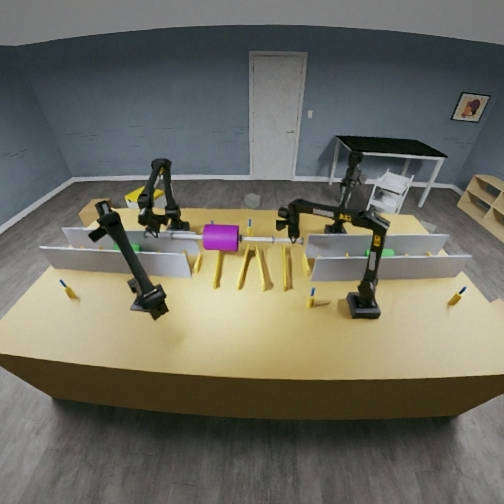

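Request:
{"op": "execute_actions", "data": {"actions": [{"arm1":{"joints":{"joint1_rad":0.64,"joint2_rad":1.415,"joint3_rad":1.29,"joint4_rad":-1.367,"joint6_rad":-0.91}},"arm4":{"joints":{"joint1_rad":0.462,"joint2_rad":1.395,"joint3_rad":1.305,"joint4_rad":-1.345,"joint6_rad":-1.115}}}], "cameras": []}}

Request:
{"op": "execute_actions", "data": {"actions": [{"arm1":{"joints":{"joint1_rad":0.235,"joint2_rad":1.278,"joint3_rad":1.148,"joint4_rad":-1.375,"joint6_rad":-1.335}},"arm4":{"joints":{"joint1_rad":0.76,"joint2_rad":1.615,"joint3_rad":1.585,"joint4_rad":-1.40,"joint6_rad":-0.835}}}], "cameras": []}}

Scene clock: 68.20 s.
Motor temperatures (°C, as the motors report them): arm1=[24 26 32 22 22 23] | arm2=[25 26 29 25 24 25] | arm3=[25 25 31 23 25 23] | arm4=[25 24 28 24 25 25]
arm1.joint_positions: joint1_rad=+0.627 joint2_rad=+1.453 joint3_rad=+1.256 joint4_rad=-1.373 joint5_rad=+0.008 joint6_rad=-0.922 gripper_m=+0.024
arm1.joint_status: all done
arm1.hand: x=-0.3939 y=+0.0096 z=+1.0015 quat_wxyz=(+0.008, -0.012, -1.000, +0.006) (m; scene frame)
arm2.joint_positions: joint1_rad=-0.430 joint2_rad=+0.502 joint3_rad=+1.127 joint4_rad=-1.589 joint5_rad=-0.002 joint6_rad=-2.052 gripper_m=+0.070
arm2.joint_status: not commanded
arm2.hand: x=-0.5654 y=-0.1924 z=+1.2155 quat_wxyz=(-0.266, +0.955, +0.019, +0.132) (m; scene frame)
arm3.joint_positions: joint1_rad=+0.795 joint2_rad=+0.297 joint3_rad=+1.151 joint4_rad=-1.507 joint5_rad=-0.003 joint6_rad=-1.825 gripper_m=+0.090
arm3.joint_status: not commanded
arm3.hand: x=+0.7289 y=+0.2593 z=+1.2068 quat_wxyz=(-0.109, +0.436, -0.784, +0.428) (m; scene frame)
arm4.joint_positions: joint1_rad=+0.464 joint2_rad=+1.430 joint3_rad=+1.226 joint4_rad=-1.342 joint5_rad=-0.008 joint6_rad=-1.134 gripper_m=+0.024
arm4.joint_status: all done
arm4.hand: x=+0.4646 y=+0.0269 z=+1.0179 quat_wxyz=(-0.008, +1.000, +0.001, -0.013) (m; scene frame)
pictures: none
No camera images: the call's "cameras" was empty. Leave "cameras" out to get every camera's image.

Scene clock: 70.43 s.
Motor temperatures (°C, as the motors report them): arm1=[24 26 32 21 23 23] | arm2=[25 26 29 25 24 25] | arm3=[25 25 31 23 25 23] | arm4=[25 24 29 24 25 25]
arm1.joint_positions: joint1_rad=+0.228 joint2_rad=+1.319 joint3_rad=+1.111 joint4_rad=-1.375 joint5_rad=+0.011 joint6_rad=-1.332 gripper_m=+0.024
arm1.joint_status: all done
arm1.hand: x=-0.5585 y=-0.0043 z=+0.9990 quat_wxyz=(+0.012, -0.006, -1.000, -0.002) (m; scene frame)
arm2.joint_positions: joint1_rad=-0.430 joint2_rad=+0.502 joint3_rad=+1.127 joint4_rad=-1.589 joint5_rad=-0.002 joint6_rad=-2.052 gripper_m=+0.070
arm2.joint_status: not commanded
arm2.hand: x=-0.5654 y=-0.1924 z=+1.2155 quat_wxyz=(-0.266, +0.955, +0.019, +0.132) (m; scene frame)
arm3.joint_positions: joint1_rad=+0.795 joint2_rad=+0.297 joint3_rad=+1.151 joint4_rad=-1.507 joint5_rad=-0.003 joint6_rad=-1.825 gripper_m=+0.090
arm3.joint_status: not commanded
arm3.hand: x=+0.7289 y=+0.2593 z=+1.2068 quat_wxyz=(-0.109, +0.436, -0.784, +0.428) (m; scene frame)
arm4.joint_positions: joint1_rad=+0.763 joint2_rad=+1.651 joint3_rad=+1.495 joint4_rad=-1.385 joint5_rad=+0.001 joint6_rad=-0.844 gripper_m=+0.024
arm4.joint_status: joint3_rad time_out (moved +0.269 of +0.359); the others done
arm4.on_its_own: joint3_rad reads +1.495 and still pushes toward +1.585 since a time_out
arm4.hand: x=+0.3032 y=+0.0243 z=+1.0247 quat_wxyz=(-0.010, +1.000, +0.005, -0.014) (m; scene frame)
pictures: none
No camera images: the call's "cameras" was empty. Leave "cameras" out to get every camera's image.

Request:
{"op": "execute_actions", "data": {"actions": [{"arm1":{"joints":{"joint1_rad":-0.225,"joint2_rad":1.30,"joint3_rad":1.215,"joint4_rad":-1.38,"joint6_rad":-1.80}},"arm4":{"joints":{"joint1_rad":0.96,"joint2_rad":1.955,"joint3_rad":2.065,"joint4_rad":-1.545,"joint6_rad":-0.66}}}], "cameras": ["arm1_cam_wrist","cam_high"]}}

Scene clock: 73.83 s.
Motor temperatures (°C, as the motors report them): arm1=[24 26 32 21 23 23] | arm2=[25 26 29 25 24 25] | arm3=[25 25 30 23 25 23] | arm4=[25 24 29 24 25 25]
arm1.joint_positions: joint1_rad=-0.228 joint2_rad=+1.319 joint3_rad=+1.129 joint4_rad=-1.371 joint5_rad=+0.021 joint6_rad=-1.796 gripper_m=+0.024
arm1.joint_status: all done
arm1.hand: x=-0.7260 y=-0.0092 z=+1.0073 quat_wxyz=(+0.017, -0.002, -1.000, +0.005) (m; scene frame)
arm2.joint_positions: joint1_rad=-0.430 joint2_rad=+0.502 joint3_rad=+1.127 joint4_rad=-1.589 joint5_rad=-0.002 joint6_rad=-2.052 gripper_m=+0.070
arm2.joint_status: not commanded
arm2.hand: x=-0.5654 y=-0.1924 z=+1.2155 quat_wxyz=(-0.266, +0.955, +0.019, +0.132) (m; scene frame)
arm3.joint_positions: joint1_rad=+0.795 joint2_rad=+0.297 joint3_rad=+1.151 joint4_rad=-1.507 joint5_rad=-0.003 joint6_rad=-1.825 gripper_m=+0.090
arm3.joint_status: not commanded
arm3.hand: x=+0.7289 y=+0.2593 z=+1.2068 quat_wxyz=(-0.109, +0.436, -0.784, +0.428) (m; scene frame)
arm4.joint_positions: joint1_rad=+0.956 joint2_rad=+2.004 joint3_rad=+1.975 joint4_rad=-1.534 joint5_rad=+0.006 joint6_rad=-0.660 gripper_m=+0.024
arm4.joint_status: joint3_rad time_out (moved +0.480 of +0.570); the others done
arm4.on_its_own: joint3_rad reads +1.975 and still pushes toward +2.065 since a time_out
arm4.hand: x=+0.1407 y=+0.0258 z=+1.0176 quat_wxyz=(-0.003, +1.000, +0.010, -0.005) (m; scene frame)
pictures: arm1_cam_wrist, cam_high
camera_calibration (this result's frames):
arm1_cam_wrist: T_world_to_cam=[[0.000736582, -0.999692, 0.0247876, -0.0372872], [-0.793755, 0.0144923, 0.608064, -1.18723], [-0.608237, -0.0201232, -0.793501, 0.483243], [0, 0, 0, 1]] pos_world=[-0.648418, -0.0103456, 1.10629]
Images, in order (width x height): arm1_cam_wrist 504x504, cam_high 504x504.

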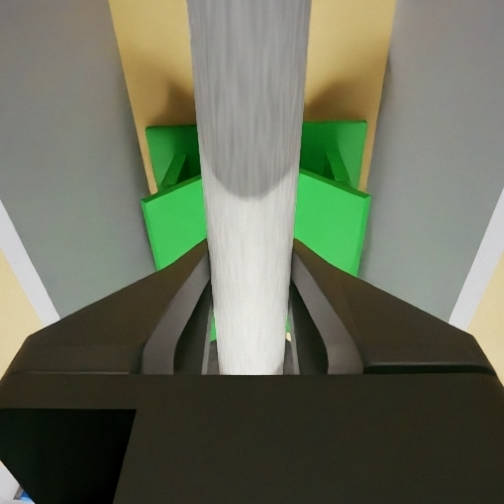

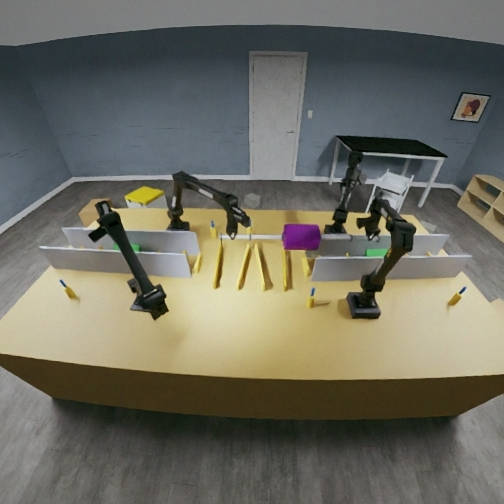

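Request:
{"op": "execute_actions", "data": {"actions": [{"arm2":{"joints":{"joint1_rad":-0.465,"joint2_rad":1.34,"joint3_rad":1.41,"joint6_rad":-2.07}}}], "cameras": ["arm2_cam_wrist"]}}

Scene clock: 75.97 s.
Motor temperatures (°C, as the motors report them): arm1=[24 26 33 21 23 23] | arm2=[25 26 29 25 24 25] | arm3=[25 25 30 23 25 23] | arm4=[25 24 30 24 25 25]
arm1.joint_positions: joint1_rad=-0.228 joint2_rad=+1.319 joint3_rad=+1.129 joint4_rad=-1.371 joint5_rad=+0.021 joint6_rad=-1.796 gripper_m=+0.024
arm1.joint_status: not commanded
arm1.hand: x=-0.7260 y=-0.0092 z=+1.0073 quat_wxyz=(+0.017, -0.002, -1.000, +0.005) (m; scene frame)
arm2.joint_positions: joint1_rad=-0.453 joint2_rad=+1.350 joint3_rad=+1.386 joint4_rad=-1.593 joint5_rad=-0.002 joint6_rad=-2.062 gripper_m=+0.070
arm2.joint_status: all done
arm2.hand: x=-0.4644 y=+0.0002 z=+1.1036 quat_wxyz=(-0.004, +1.000, +0.013, +0.002) (m; scene frame)
arm3.joint_positions: joint1_rad=+0.795 joint2_rad=+0.297 joint3_rad=+1.151 joint4_rad=-1.507 joint5_rad=-0.003 joint6_rad=-1.825 gripper_m=+0.090
arm3.joint_status: not commanded
arm3.hand: x=+0.7289 y=+0.2593 z=+1.2068 quat_wxyz=(-0.109, +0.436, -0.784, +0.428) (m; scene frame)
arm4.joint_positions: joint1_rad=+0.956 joint2_rad=+2.004 joint3_rad=+1.975 joint4_rad=-1.534 joint5_rad=+0.006 joint6_rad=-0.660 gripper_m=+0.024
arm4.joint_status: not commanded
arm4.on_its_own: joint3_rad reads +1.975 and still pushes toward +2.065 since a time_out
arm4.hand: x=+0.1407 y=+0.0258 z=+1.0176 quat_wxyz=(-0.003, +1.000, +0.010, -0.005) (m; scene frame)
pictures: arm2_cam_wrist
camera_calibration (this result's frames):
arm2_cam_wrist: T_world_to_cam=[[-0.0263571, 0.999637, 0.00557521, -0.0163675], [0.804705, 0.0179079, 0.593405, -0.273747], [0.59309, 0.0201269, -0.804885, 1.28975], [0, 0, 0, 1]] pos_world=[-0.545084, -0.00469488, 1.20063]
Images, in order (width x height): arm2_cam_wrist 504x504.

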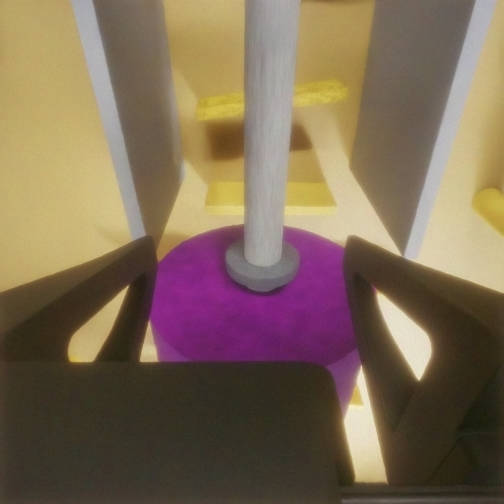

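Request:
{"op": "execute_actions", "data": {"actions": [{"arm2":{"joints":{"joint1_rad":-0.415,"joint2_rad":1.39,"joint3_rad":1.19,"joint4_rad":-1.36,"joint6_rad":-1.997,"gripper_m":0.08}}}], "cameras": ["arm2_cam_wrist"]}}

Scene clock: 77.60 s.
Motor temperatures (°C, as the motors report them): arm1=[24 26 33 21 23 23] | arm2=[25 26 29 25 24 25] | arm3=[25 25 30 23 25 23] | arm4=[25 24 30 24 25 25]
arm1.joint_positions: joint1_rad=-0.228 joint2_rad=+1.319 joint3_rad=+1.129 joint4_rad=-1.371 joint5_rad=+0.021 joint6_rad=-1.796 gripper_m=+0.024
arm1.joint_status: not commanded
arm1.hand: x=-0.7260 y=-0.0092 z=+1.0073 quat_wxyz=(+0.017, -0.002, -1.000, +0.005) (m; scene frame)
arm2.joint_positions: joint1_rad=-0.423 joint2_rad=+1.395 joint3_rad=+1.194 joint4_rad=-1.376 joint5_rad=-0.002 joint6_rad=-2.005 gripper_m=+0.080
arm2.joint_status: all done
arm2.hand: x=-0.4730 y=+0.0091 z=+1.0138 quat_wxyz=(+0.005, +1.000, +0.000, -0.003) (m; scene frame)
arm3.joint_positions: joint1_rad=+0.795 joint2_rad=+0.297 joint3_rad=+1.151 joint4_rad=-1.507 joint5_rad=-0.003 joint6_rad=-1.825 gripper_m=+0.090
arm3.joint_status: not commanded
arm3.hand: x=+0.7289 y=+0.2593 z=+1.2068 quat_wxyz=(-0.109, +0.436, -0.784, +0.428) (m; scene frame)
arm4.joint_positions: joint1_rad=+0.956 joint2_rad=+2.004 joint3_rad=+1.975 joint4_rad=-1.534 joint5_rad=+0.006 joint6_rad=-0.660 gripper_m=+0.024
arm4.joint_status: not commanded
arm4.on_its_own: joint3_rad reads +1.975 and still pushes toward +2.065 since a time_out
arm4.hand: x=+0.1407 y=+0.0258 z=+1.0176 quat_wxyz=(-0.003, +1.000, +0.010, -0.005) (m; scene frame)
pictures: arm2_cam_wrist
camera_calibration (this result's frames):
arm2_cam_wrist: T_world_to_cam=[[0.00108546, 0.999916, -0.012885, 0.00662443], [0.810392, 0.00666957, 0.58585, -0.203255], [0.585887, -0.0110778, -0.810317, 1.22477], [0, 0, 0, 1]] pos_world=[-0.552868, 0.00829949, 1.11161]
Images, in order (width x height): arm2_cam_wrist 504x504.

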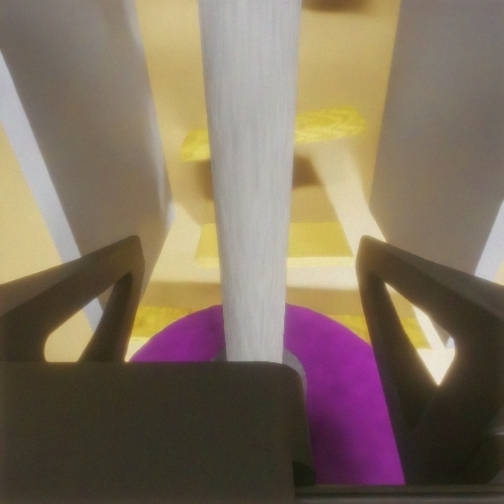

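Request:
{"op": "execute_actions", "data": {"actions": [{"arm2":{"joints":{"joint3_rad":1.165,"joint4_rad":-1.33,"gripper_m":0.04}}}], "cameras": []}}

Request:
{"op": "execute_actions", "data": {"actions": [{"arm2":{"joints":{"gripper_m":0}}}], "cameras": ["arm2_cam_wrist"]}}

Scene clock: 78.93 s.
Motor temperatures (°C, as the motors report them): arm1=[24 25 34 21 23 23] | arm2=[25 26 29 25 24 25] | arm3=[25 25 30 23 25 23] | arm4=[25 25 30 24 25 25]
arm1.joint_positions: joint1_rad=-0.228 joint2_rad=+1.319 joint3_rad=+1.129 joint4_rad=-1.371 joint5_rad=+0.021 joint6_rad=-1.796 gripper_m=+0.024
arm1.joint_status: not commanded
arm1.hand: x=-0.7260 y=-0.0092 z=+1.0073 quat_wxyz=(+0.017, -0.002, -1.000, +0.005) (m; scene frame)
arm2.joint_positions: joint1_rad=-0.423 joint2_rad=+1.395 joint3_rad=+1.178 joint4_rad=-1.345 joint5_rad=-0.002 joint6_rad=-2.005 gripper_m=+0.040
arm2.joint_status: all done
arm2.hand: x=-0.4720 y=+0.0112 z=+1.0078 quat_wxyz=(-0.002, +1.000, -0.001, +0.000) (m; scene frame)
arm3.joint_positions: joint1_rad=+0.795 joint2_rad=+0.297 joint3_rad=+1.151 joint4_rad=-1.507 joint5_rad=-0.003 joint6_rad=-1.825 gripper_m=+0.090
arm3.joint_status: not commanded
arm3.hand: x=+0.7289 y=+0.2593 z=+1.2068 quat_wxyz=(-0.109, +0.436, -0.784, +0.428) (m; scene frame)
arm4.joint_positions: joint1_rad=+0.956 joint2_rad=+2.004 joint3_rad=+1.975 joint4_rad=-1.534 joint5_rad=+0.006 joint6_rad=-0.660 gripper_m=+0.024
arm4.joint_status: not commanded
arm4.on_its_own: joint3_rad reads +1.975 and still pushes toward +2.065 since a time_out
arm4.hand: x=+0.1407 y=+0.0258 z=+1.0176 quat_wxyz=(-0.003, +1.000, +0.010, -0.005) (m; scene frame)
pictures: none
No camera images: the call's "cameras" was empty. Leave "cameras" out to get every camera's image.

Scene clock: 79.50 s.
Motor temperatures (°C, as the motors report them): arm1=[24 25 34 21 23 23] | arm2=[25 26 29 25 24 25] | arm3=[25 25 30 23 25 23] | arm4=[25 25 30 24 25 25]
arm1.joint_positions: joint1_rad=-0.228 joint2_rad=+1.319 joint3_rad=+1.129 joint4_rad=-1.371 joint5_rad=+0.021 joint6_rad=-1.796 gripper_m=+0.024
arm1.joint_status: not commanded
arm1.hand: x=-0.7260 y=-0.0090 z=+1.0073 quat_wxyz=(+0.017, -0.002, -1.000, +0.005) (m; scene frame)
arm2.joint_positions: joint1_rad=-0.423 joint2_rad=+1.395 joint3_rad=+1.177 joint4_rad=-1.345 joint5_rad=+0.001 joint6_rad=-2.006 gripper_m=+0.024
arm2.joint_status: gripper_m off_target (ended at +0.024, target +0.000)
arm2.hand: x=-0.4718 y=+0.0107 z=+1.0074 quat_wxyz=(-0.001, +1.000, +0.000, +0.001) (m; scene frame)
arm3.joint_positions: joint1_rad=+0.795 joint2_rad=+0.297 joint3_rad=+1.151 joint4_rad=-1.507 joint5_rad=-0.003 joint6_rad=-1.825 gripper_m=+0.090
arm3.joint_status: not commanded
arm3.hand: x=+0.7289 y=+0.2593 z=+1.2068 quat_wxyz=(-0.109, +0.436, -0.784, +0.428) (m; scene frame)
arm4.joint_positions: joint1_rad=+0.956 joint2_rad=+2.004 joint3_rad=+1.975 joint4_rad=-1.534 joint5_rad=+0.007 joint6_rad=-0.660 gripper_m=+0.024
arm4.joint_status: not commanded
arm4.on_its_own: joint3_rad reads +1.975 and still pushes toward +2.065 since a time_out
arm4.hand: x=+0.1409 y=+0.0259 z=+1.0176 quat_wxyz=(-0.004, +1.000, +0.010, -0.005) (m; scene frame)
pictures: arm2_cam_wrist
camera_calibration (this result's frames):
arm2_cam_wrist: T_world_to_cam=[[0.000362295, 0.999998, -0.00173548, -0.00657599], [0.805854, 0.000735646, 0.592115, -0.208825], [0.592115, -0.00161306, -0.805852, 1.21724], [0, 0, 0, 1]] pos_world=[-0.552463, 0.00869308, 1.10455]
Images, in order (width x height): arm2_cam_wrist 504x504.

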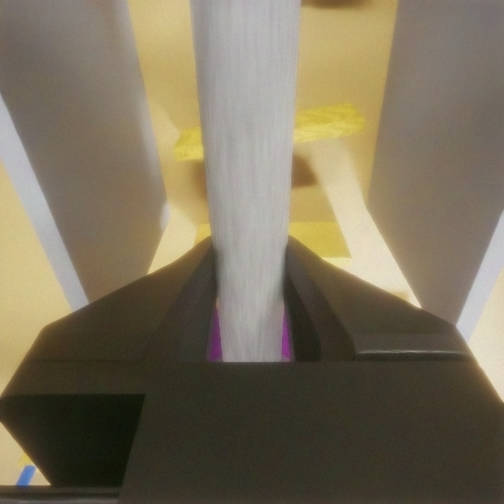

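Request:
{"op": "execute_actions", "data": {"actions": [{"arm1":{"joints":{"joint2_rad":1.31,"joint3_rad":1.15}},"arm2":{"joints":{"joint2_rad":1.36,"joint3_rad":1.24}},"arm4":{"joints":{"joint2_rad":1.965,"joint3_rad":2.03}}}], "cameras": []}}

Request:
{"op": "execute_actions", "data": {"actions": [{"arm1":{"joints":{"gripper_m":0.085}}}], "cameras": []}}

Request:
{"op": "execute_actions", "data": {"actions": [{"arm1":{"joints":{"joint2_rad":0.5}}}], "cameras": []}}

Request:
{"op": "execute_actions", "data": {"actions": [{"arm1":{"joints":{"joint1_rad":0.988,"joint3_rad":1.6,"joint4_rad":-1.67,"joint6_rad":-0.58}}}], "cameras": []}}

Request:
{"op": "execute_actions", "data": {"actions": [{"arm1":{"joints":{"joint2_rad":1.89,"joint3_rad":2.185}}}], "cameras": ["arm1_cam_wrist"]}}

Scene clock: 81.13 s.
Motor temperatures (°C, as the motors report them): arm1=[24 25 34 21 23 23] | arm2=[25 26 29 25 24 25] | arm3=[25 25 29 23 25 23] | arm4=[25 25 30 24 25 25]
arm1.joint_positions: joint1_rad=-0.228 joint2_rad=+1.320 joint3_rad=+1.129 joint4_rad=-1.371 joint5_rad=+0.021 joint6_rad=-1.796 gripper_m=+0.024
arm1.joint_status: all done
arm1.hand: x=-0.7260 y=-0.0091 z=+1.0071 quat_wxyz=(+0.017, -0.002, -1.000, +0.004) (m; scene frame)
arm2.joint_positions: joint1_rad=-0.423 joint2_rad=+1.391 joint3_rad=+1.177 joint4_rad=-1.345 joint5_rad=+0.001 joint6_rad=-2.006 gripper_m=+0.024
arm2.joint_status: all done
arm2.hand: x=-0.4719 y=+0.0106 z=+1.0088 quat_wxyz=(-0.003, +1.000, +0.000, +0.002) (m; scene frame)
arm3.joint_positions: joint1_rad=+0.795 joint2_rad=+0.297 joint3_rad=+1.151 joint4_rad=-1.507 joint5_rad=-0.003 joint6_rad=-1.825 gripper_m=+0.090
arm3.joint_status: not commanded
arm3.hand: x=+0.7289 y=+0.2593 z=+1.2068 quat_wxyz=(-0.109, +0.436, -0.784, +0.428) (m; scene frame)
arm4.joint_positions: joint1_rad=+0.956 joint2_rad=+2.004 joint3_rad=+1.975 joint4_rad=-1.534 joint5_rad=+0.007 joint6_rad=-0.661 gripper_m=+0.024
arm4.joint_status: all done
arm4.hand: x=+0.1409 y=+0.0259 z=+1.0176 quat_wxyz=(-0.004, +1.000, +0.010, -0.005) (m; scene frame)
pictures: none
No camera images: the call's "cameras" was empty. Leave "cameras" out to get every camera's image.

Scene clock: 81.83 s.
Motor temperatures (°C, as the motors report them): arm1=[24 25 34 21 23 23] | arm2=[25 26 30 25 24 25] | arm3=[25 25 29 23 25 23] | arm4=[25 25 30 24 25 25]
arm1.joint_positions: joint1_rad=-0.228 joint2_rad=+1.320 joint3_rad=+1.129 joint4_rad=-1.372 joint5_rad=+0.003 joint6_rad=-1.796 gripper_m=+0.085
arm1.joint_status: all done
arm1.hand: x=-0.7230 y=-0.0097 z=+1.0070 quat_wxyz=(+0.008, -0.002, -1.000, +0.006) (m; scene frame)
arm2.joint_positions: joint1_rad=-0.422 joint2_rad=+1.395 joint3_rad=+1.177 joint4_rad=-1.344 joint5_rad=+0.000 joint6_rad=-2.006 gripper_m=+0.024
arm2.joint_status: not commanded
arm2.hand: x=-0.4723 y=+0.0113 z=+1.0075 quat_wxyz=(-0.002, +1.000, +0.001, +0.001) (m; scene frame)
arm3.joint_positions: joint1_rad=+0.795 joint2_rad=+0.297 joint3_rad=+1.151 joint4_rad=-1.507 joint5_rad=-0.003 joint6_rad=-1.825 gripper_m=+0.090
arm3.joint_status: not commanded
arm3.hand: x=+0.7289 y=+0.2593 z=+1.2068 quat_wxyz=(-0.109, +0.436, -0.784, +0.428) (m; scene frame)
arm4.joint_positions: joint1_rad=+0.956 joint2_rad=+2.004 joint3_rad=+1.975 joint4_rad=-1.534 joint5_rad=+0.003 joint6_rad=-0.661 gripper_m=+0.024
arm4.joint_status: not commanded
arm4.hand: x=+0.1404 y=+0.0254 z=+1.0176 quat_wxyz=(-0.002, +1.000, +0.010, -0.006) (m; scene frame)
pictures: none
No camera images: the call's "cameras" was empty. Leave "cameras" out to get every camera's image.

Scene clock: 83.27 s.
Motor temperatures (°C, as the motors report them): arm1=[24 25 33 21 23 23] | arm2=[25 26 30 25 24 25] | arm3=[25 25 29 23 25 23] | arm4=[25 25 30 24 25 25]
arm1.joint_positions: joint1_rad=-0.228 joint2_rad=+0.494 joint3_rad=+1.129 joint4_rad=-1.373 joint5_rad=+0.003 joint6_rad=-1.796 gripper_m=+0.085
arm1.joint_status: all done
arm1.hand: x=-0.6840 y=+0.1477 z=+1.2408 quat_wxyz=(+0.097, +0.000, -0.913, +0.396) (m; scene frame)
arm2.joint_positions: joint1_rad=-0.422 joint2_rad=+1.395 joint3_rad=+1.177 joint4_rad=-1.344 joint5_rad=+0.000 joint6_rad=-2.006 gripper_m=+0.024
arm2.joint_status: not commanded
arm2.hand: x=-0.4723 y=+0.0113 z=+1.0075 quat_wxyz=(-0.002, +1.000, +0.001, +0.001) (m; scene frame)
arm3.joint_positions: joint1_rad=+0.795 joint2_rad=+0.297 joint3_rad=+1.151 joint4_rad=-1.507 joint5_rad=-0.003 joint6_rad=-1.825 gripper_m=+0.090
arm3.joint_status: not commanded
arm3.hand: x=+0.7289 y=+0.2593 z=+1.2068 quat_wxyz=(-0.109, +0.436, -0.784, +0.428) (m; scene frame)
arm4.joint_positions: joint1_rad=+0.956 joint2_rad=+2.004 joint3_rad=+1.975 joint4_rad=-1.534 joint5_rad=+0.003 joint6_rad=-0.661 gripper_m=+0.024
arm4.joint_status: not commanded
arm4.hand: x=+0.1404 y=+0.0254 z=+1.0176 quat_wxyz=(-0.002, +1.000, +0.010, -0.006) (m; scene frame)
pictures: none
No camera images: the call's "cameras" was empty. Leave "cameras" out to get every camera's image.

Scene clock: 85.27 s.
Motor temperatures (°C, as the motors report them): arm1=[24 25 33 21 23 23] | arm2=[25 26 30 25 24 25] | arm3=[25 25 29 23 25 23] | arm4=[25 25 30 24 25 25]
arm1.joint_positions: joint1_rad=+0.979 joint2_rad=+0.494 joint3_rad=+1.576 joint4_rad=-1.661 joint5_rad=+0.001 joint6_rad=-0.591 gripper_m=+0.085
arm1.joint_status: all done
arm1.hand: x=-0.5465 y=+0.2931 z=+1.3802 quat_wxyz=(-0.390, +0.001, -0.881, +0.268) (m; scene frame)
arm2.joint_positions: joint1_rad=-0.422 joint2_rad=+1.395 joint3_rad=+1.177 joint4_rad=-1.344 joint5_rad=+0.000 joint6_rad=-2.006 gripper_m=+0.024
arm2.joint_status: not commanded
arm2.hand: x=-0.4723 y=+0.0113 z=+1.0075 quat_wxyz=(-0.002, +1.000, +0.001, +0.001) (m; scene frame)
arm3.joint_positions: joint1_rad=+0.795 joint2_rad=+0.297 joint3_rad=+1.151 joint4_rad=-1.507 joint5_rad=-0.003 joint6_rad=-1.825 gripper_m=+0.090
arm3.joint_status: not commanded
arm3.hand: x=+0.7289 y=+0.2593 z=+1.2068 quat_wxyz=(-0.109, +0.436, -0.784, +0.428) (m; scene frame)
arm4.joint_positions: joint1_rad=+0.956 joint2_rad=+2.004 joint3_rad=+1.975 joint4_rad=-1.534 joint5_rad=+0.003 joint6_rad=-0.661 gripper_m=+0.024
arm4.joint_status: not commanded
arm4.hand: x=+0.1404 y=+0.0254 z=+1.0176 quat_wxyz=(-0.002, +1.000, +0.010, -0.006) (m; scene frame)
pictures: none
No camera images: the call's "cameras" was empty. Leave "cameras" out to get every camera's image.

Scene clock: 87.23 s.
Motor temperatures (°C, as the motors report them): arm1=[24 25 33 22 23 23] | arm2=[25 26 31 25 24 25] | arm3=[25 25 29 23 25 23] | arm4=[25 25 30 24 25 25]
arm1.joint_positions: joint1_rad=+0.979 joint2_rad=+1.921 joint3_rad=+2.152 joint4_rad=-1.669 joint5_rad=+0.001 joint6_rad=-0.589 gripper_m=+0.085
arm1.joint_status: all done
arm1.hand: x=-0.1231 y=+0.0042 z=+1.1115 quat_wxyz=(-0.050, -0.002, -0.998, +0.040) (m; scene frame)
arm2.joint_positions: joint1_rad=-0.422 joint2_rad=+1.395 joint3_rad=+1.177 joint4_rad=-1.344 joint5_rad=+0.000 joint6_rad=-2.006 gripper_m=+0.024
arm2.joint_status: not commanded
arm2.hand: x=-0.4723 y=+0.0113 z=+1.0075 quat_wxyz=(-0.002, +1.000, +0.001, +0.001) (m; scene frame)
arm3.joint_positions: joint1_rad=+0.795 joint2_rad=+0.297 joint3_rad=+1.151 joint4_rad=-1.507 joint5_rad=-0.003 joint6_rad=-1.825 gripper_m=+0.090
arm3.joint_status: not commanded
arm3.hand: x=+0.7289 y=+0.2593 z=+1.2068 quat_wxyz=(-0.109, +0.436, -0.784, +0.428) (m; scene frame)
arm4.joint_positions: joint1_rad=+0.956 joint2_rad=+2.004 joint3_rad=+1.975 joint4_rad=-1.534 joint5_rad=+0.003 joint6_rad=-0.661 gripper_m=+0.024
arm4.joint_status: not commanded
arm4.hand: x=+0.1404 y=+0.0254 z=+1.0176 quat_wxyz=(-0.002, +1.000, +0.010, -0.006) (m; scene frame)
pictures: arm1_cam_wrist
camera_calibration (this result's frames):
arm1_cam_wrist: T_world_to_cam=[[-0.00506416, -0.995457, 0.0950736, -0.10574], [-0.867488, 0.0516671, 0.494768, -0.655482], [-0.497432, -0.0799696, -0.863809, 1.02495], [0, 0, 0, 1]] pos_world=[-0.0593143, 0.0105724, 1.21973]
Images, in order (width x height): arm1_cam_wrist 504x504.

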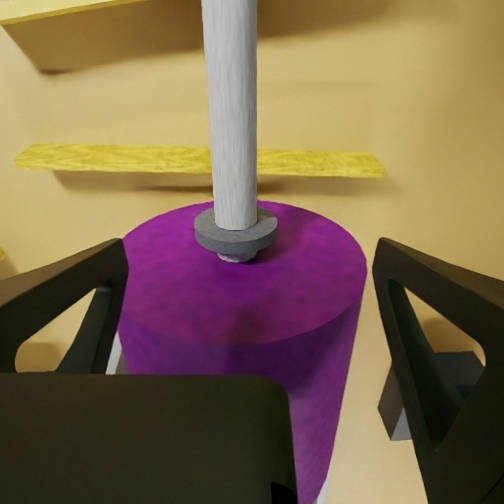

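Request:
{"op": "execute_actions", "data": {"actions": [{"arm1":{"joints":{"joint1_rad":1.004,"joint2_rad":2.028,"joint3_rad":2.073,"joint4_rad":-1.57}}}], "cameras": ["arm1_cam_wrist"]}}

Scene clock: 89.33 s.
Motor temperatures (°C, as the motors report them): arm1=[24 25 33 22 23 23] | arm2=[25 26 31 25 24 25] | arm3=[25 25 29 23 25 23] | arm4=[25 25 30 24 25 25]
arm1.joint_positions: joint1_rad=+0.995 joint2_rad=+2.051 joint3_rad=+2.058 joint4_rad=-1.582 joint5_rad=+0.001 joint6_rad=-0.589 gripper_m=+0.085
arm1.joint_status: all done
arm1.hand: x=-0.1038 y=+0.0024 z=+0.9962 quat_wxyz=(+0.007, +0.006, -1.000, +0.002) (m; scene frame)
arm2.joint_positions: joint1_rad=-0.422 joint2_rad=+1.395 joint3_rad=+1.177 joint4_rad=-1.344 joint5_rad=+0.000 joint6_rad=-2.006 gripper_m=+0.024
arm2.joint_status: not commanded
arm2.hand: x=-0.4723 y=+0.0113 z=+1.0075 quat_wxyz=(-0.002, +1.000, +0.001, +0.001) (m; scene frame)
arm3.joint_positions: joint1_rad=+0.795 joint2_rad=+0.297 joint3_rad=+1.151 joint4_rad=-1.507 joint5_rad=-0.003 joint6_rad=-1.825 gripper_m=+0.090
arm3.joint_status: not commanded
arm3.hand: x=+0.7289 y=+0.2593 z=+1.2068 quat_wxyz=(-0.109, +0.436, -0.784, +0.428) (m; scene frame)
arm4.joint_positions: joint1_rad=+0.956 joint2_rad=+2.004 joint3_rad=+1.975 joint4_rad=-1.534 joint5_rad=+0.003 joint6_rad=-0.661 gripper_m=+0.024
arm4.joint_status: not commanded
arm4.hand: x=+0.1404 y=+0.0254 z=+1.0176 quat_wxyz=(-0.002, +1.000, +0.010, -0.006) (m; scene frame)
pictures: arm1_cam_wrist
camera_calibration (this result's frames):
arm1_cam_wrist: T_world_to_cam=[[0.0164545, -0.999702, 0.018028, -0.0174781], [-0.805098, -0.00255521, 0.593137, -0.672936], [-0.592914, -0.0242741, -0.8049, 0.866057], [0, 0, 0, 1]] pos_world=[-0.0279949, 0.00183034, 1.09655]
Images, in order (width x height): arm1_cam_wrist 504x504.

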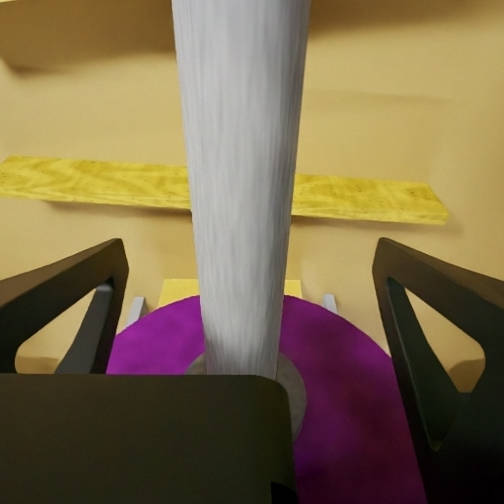

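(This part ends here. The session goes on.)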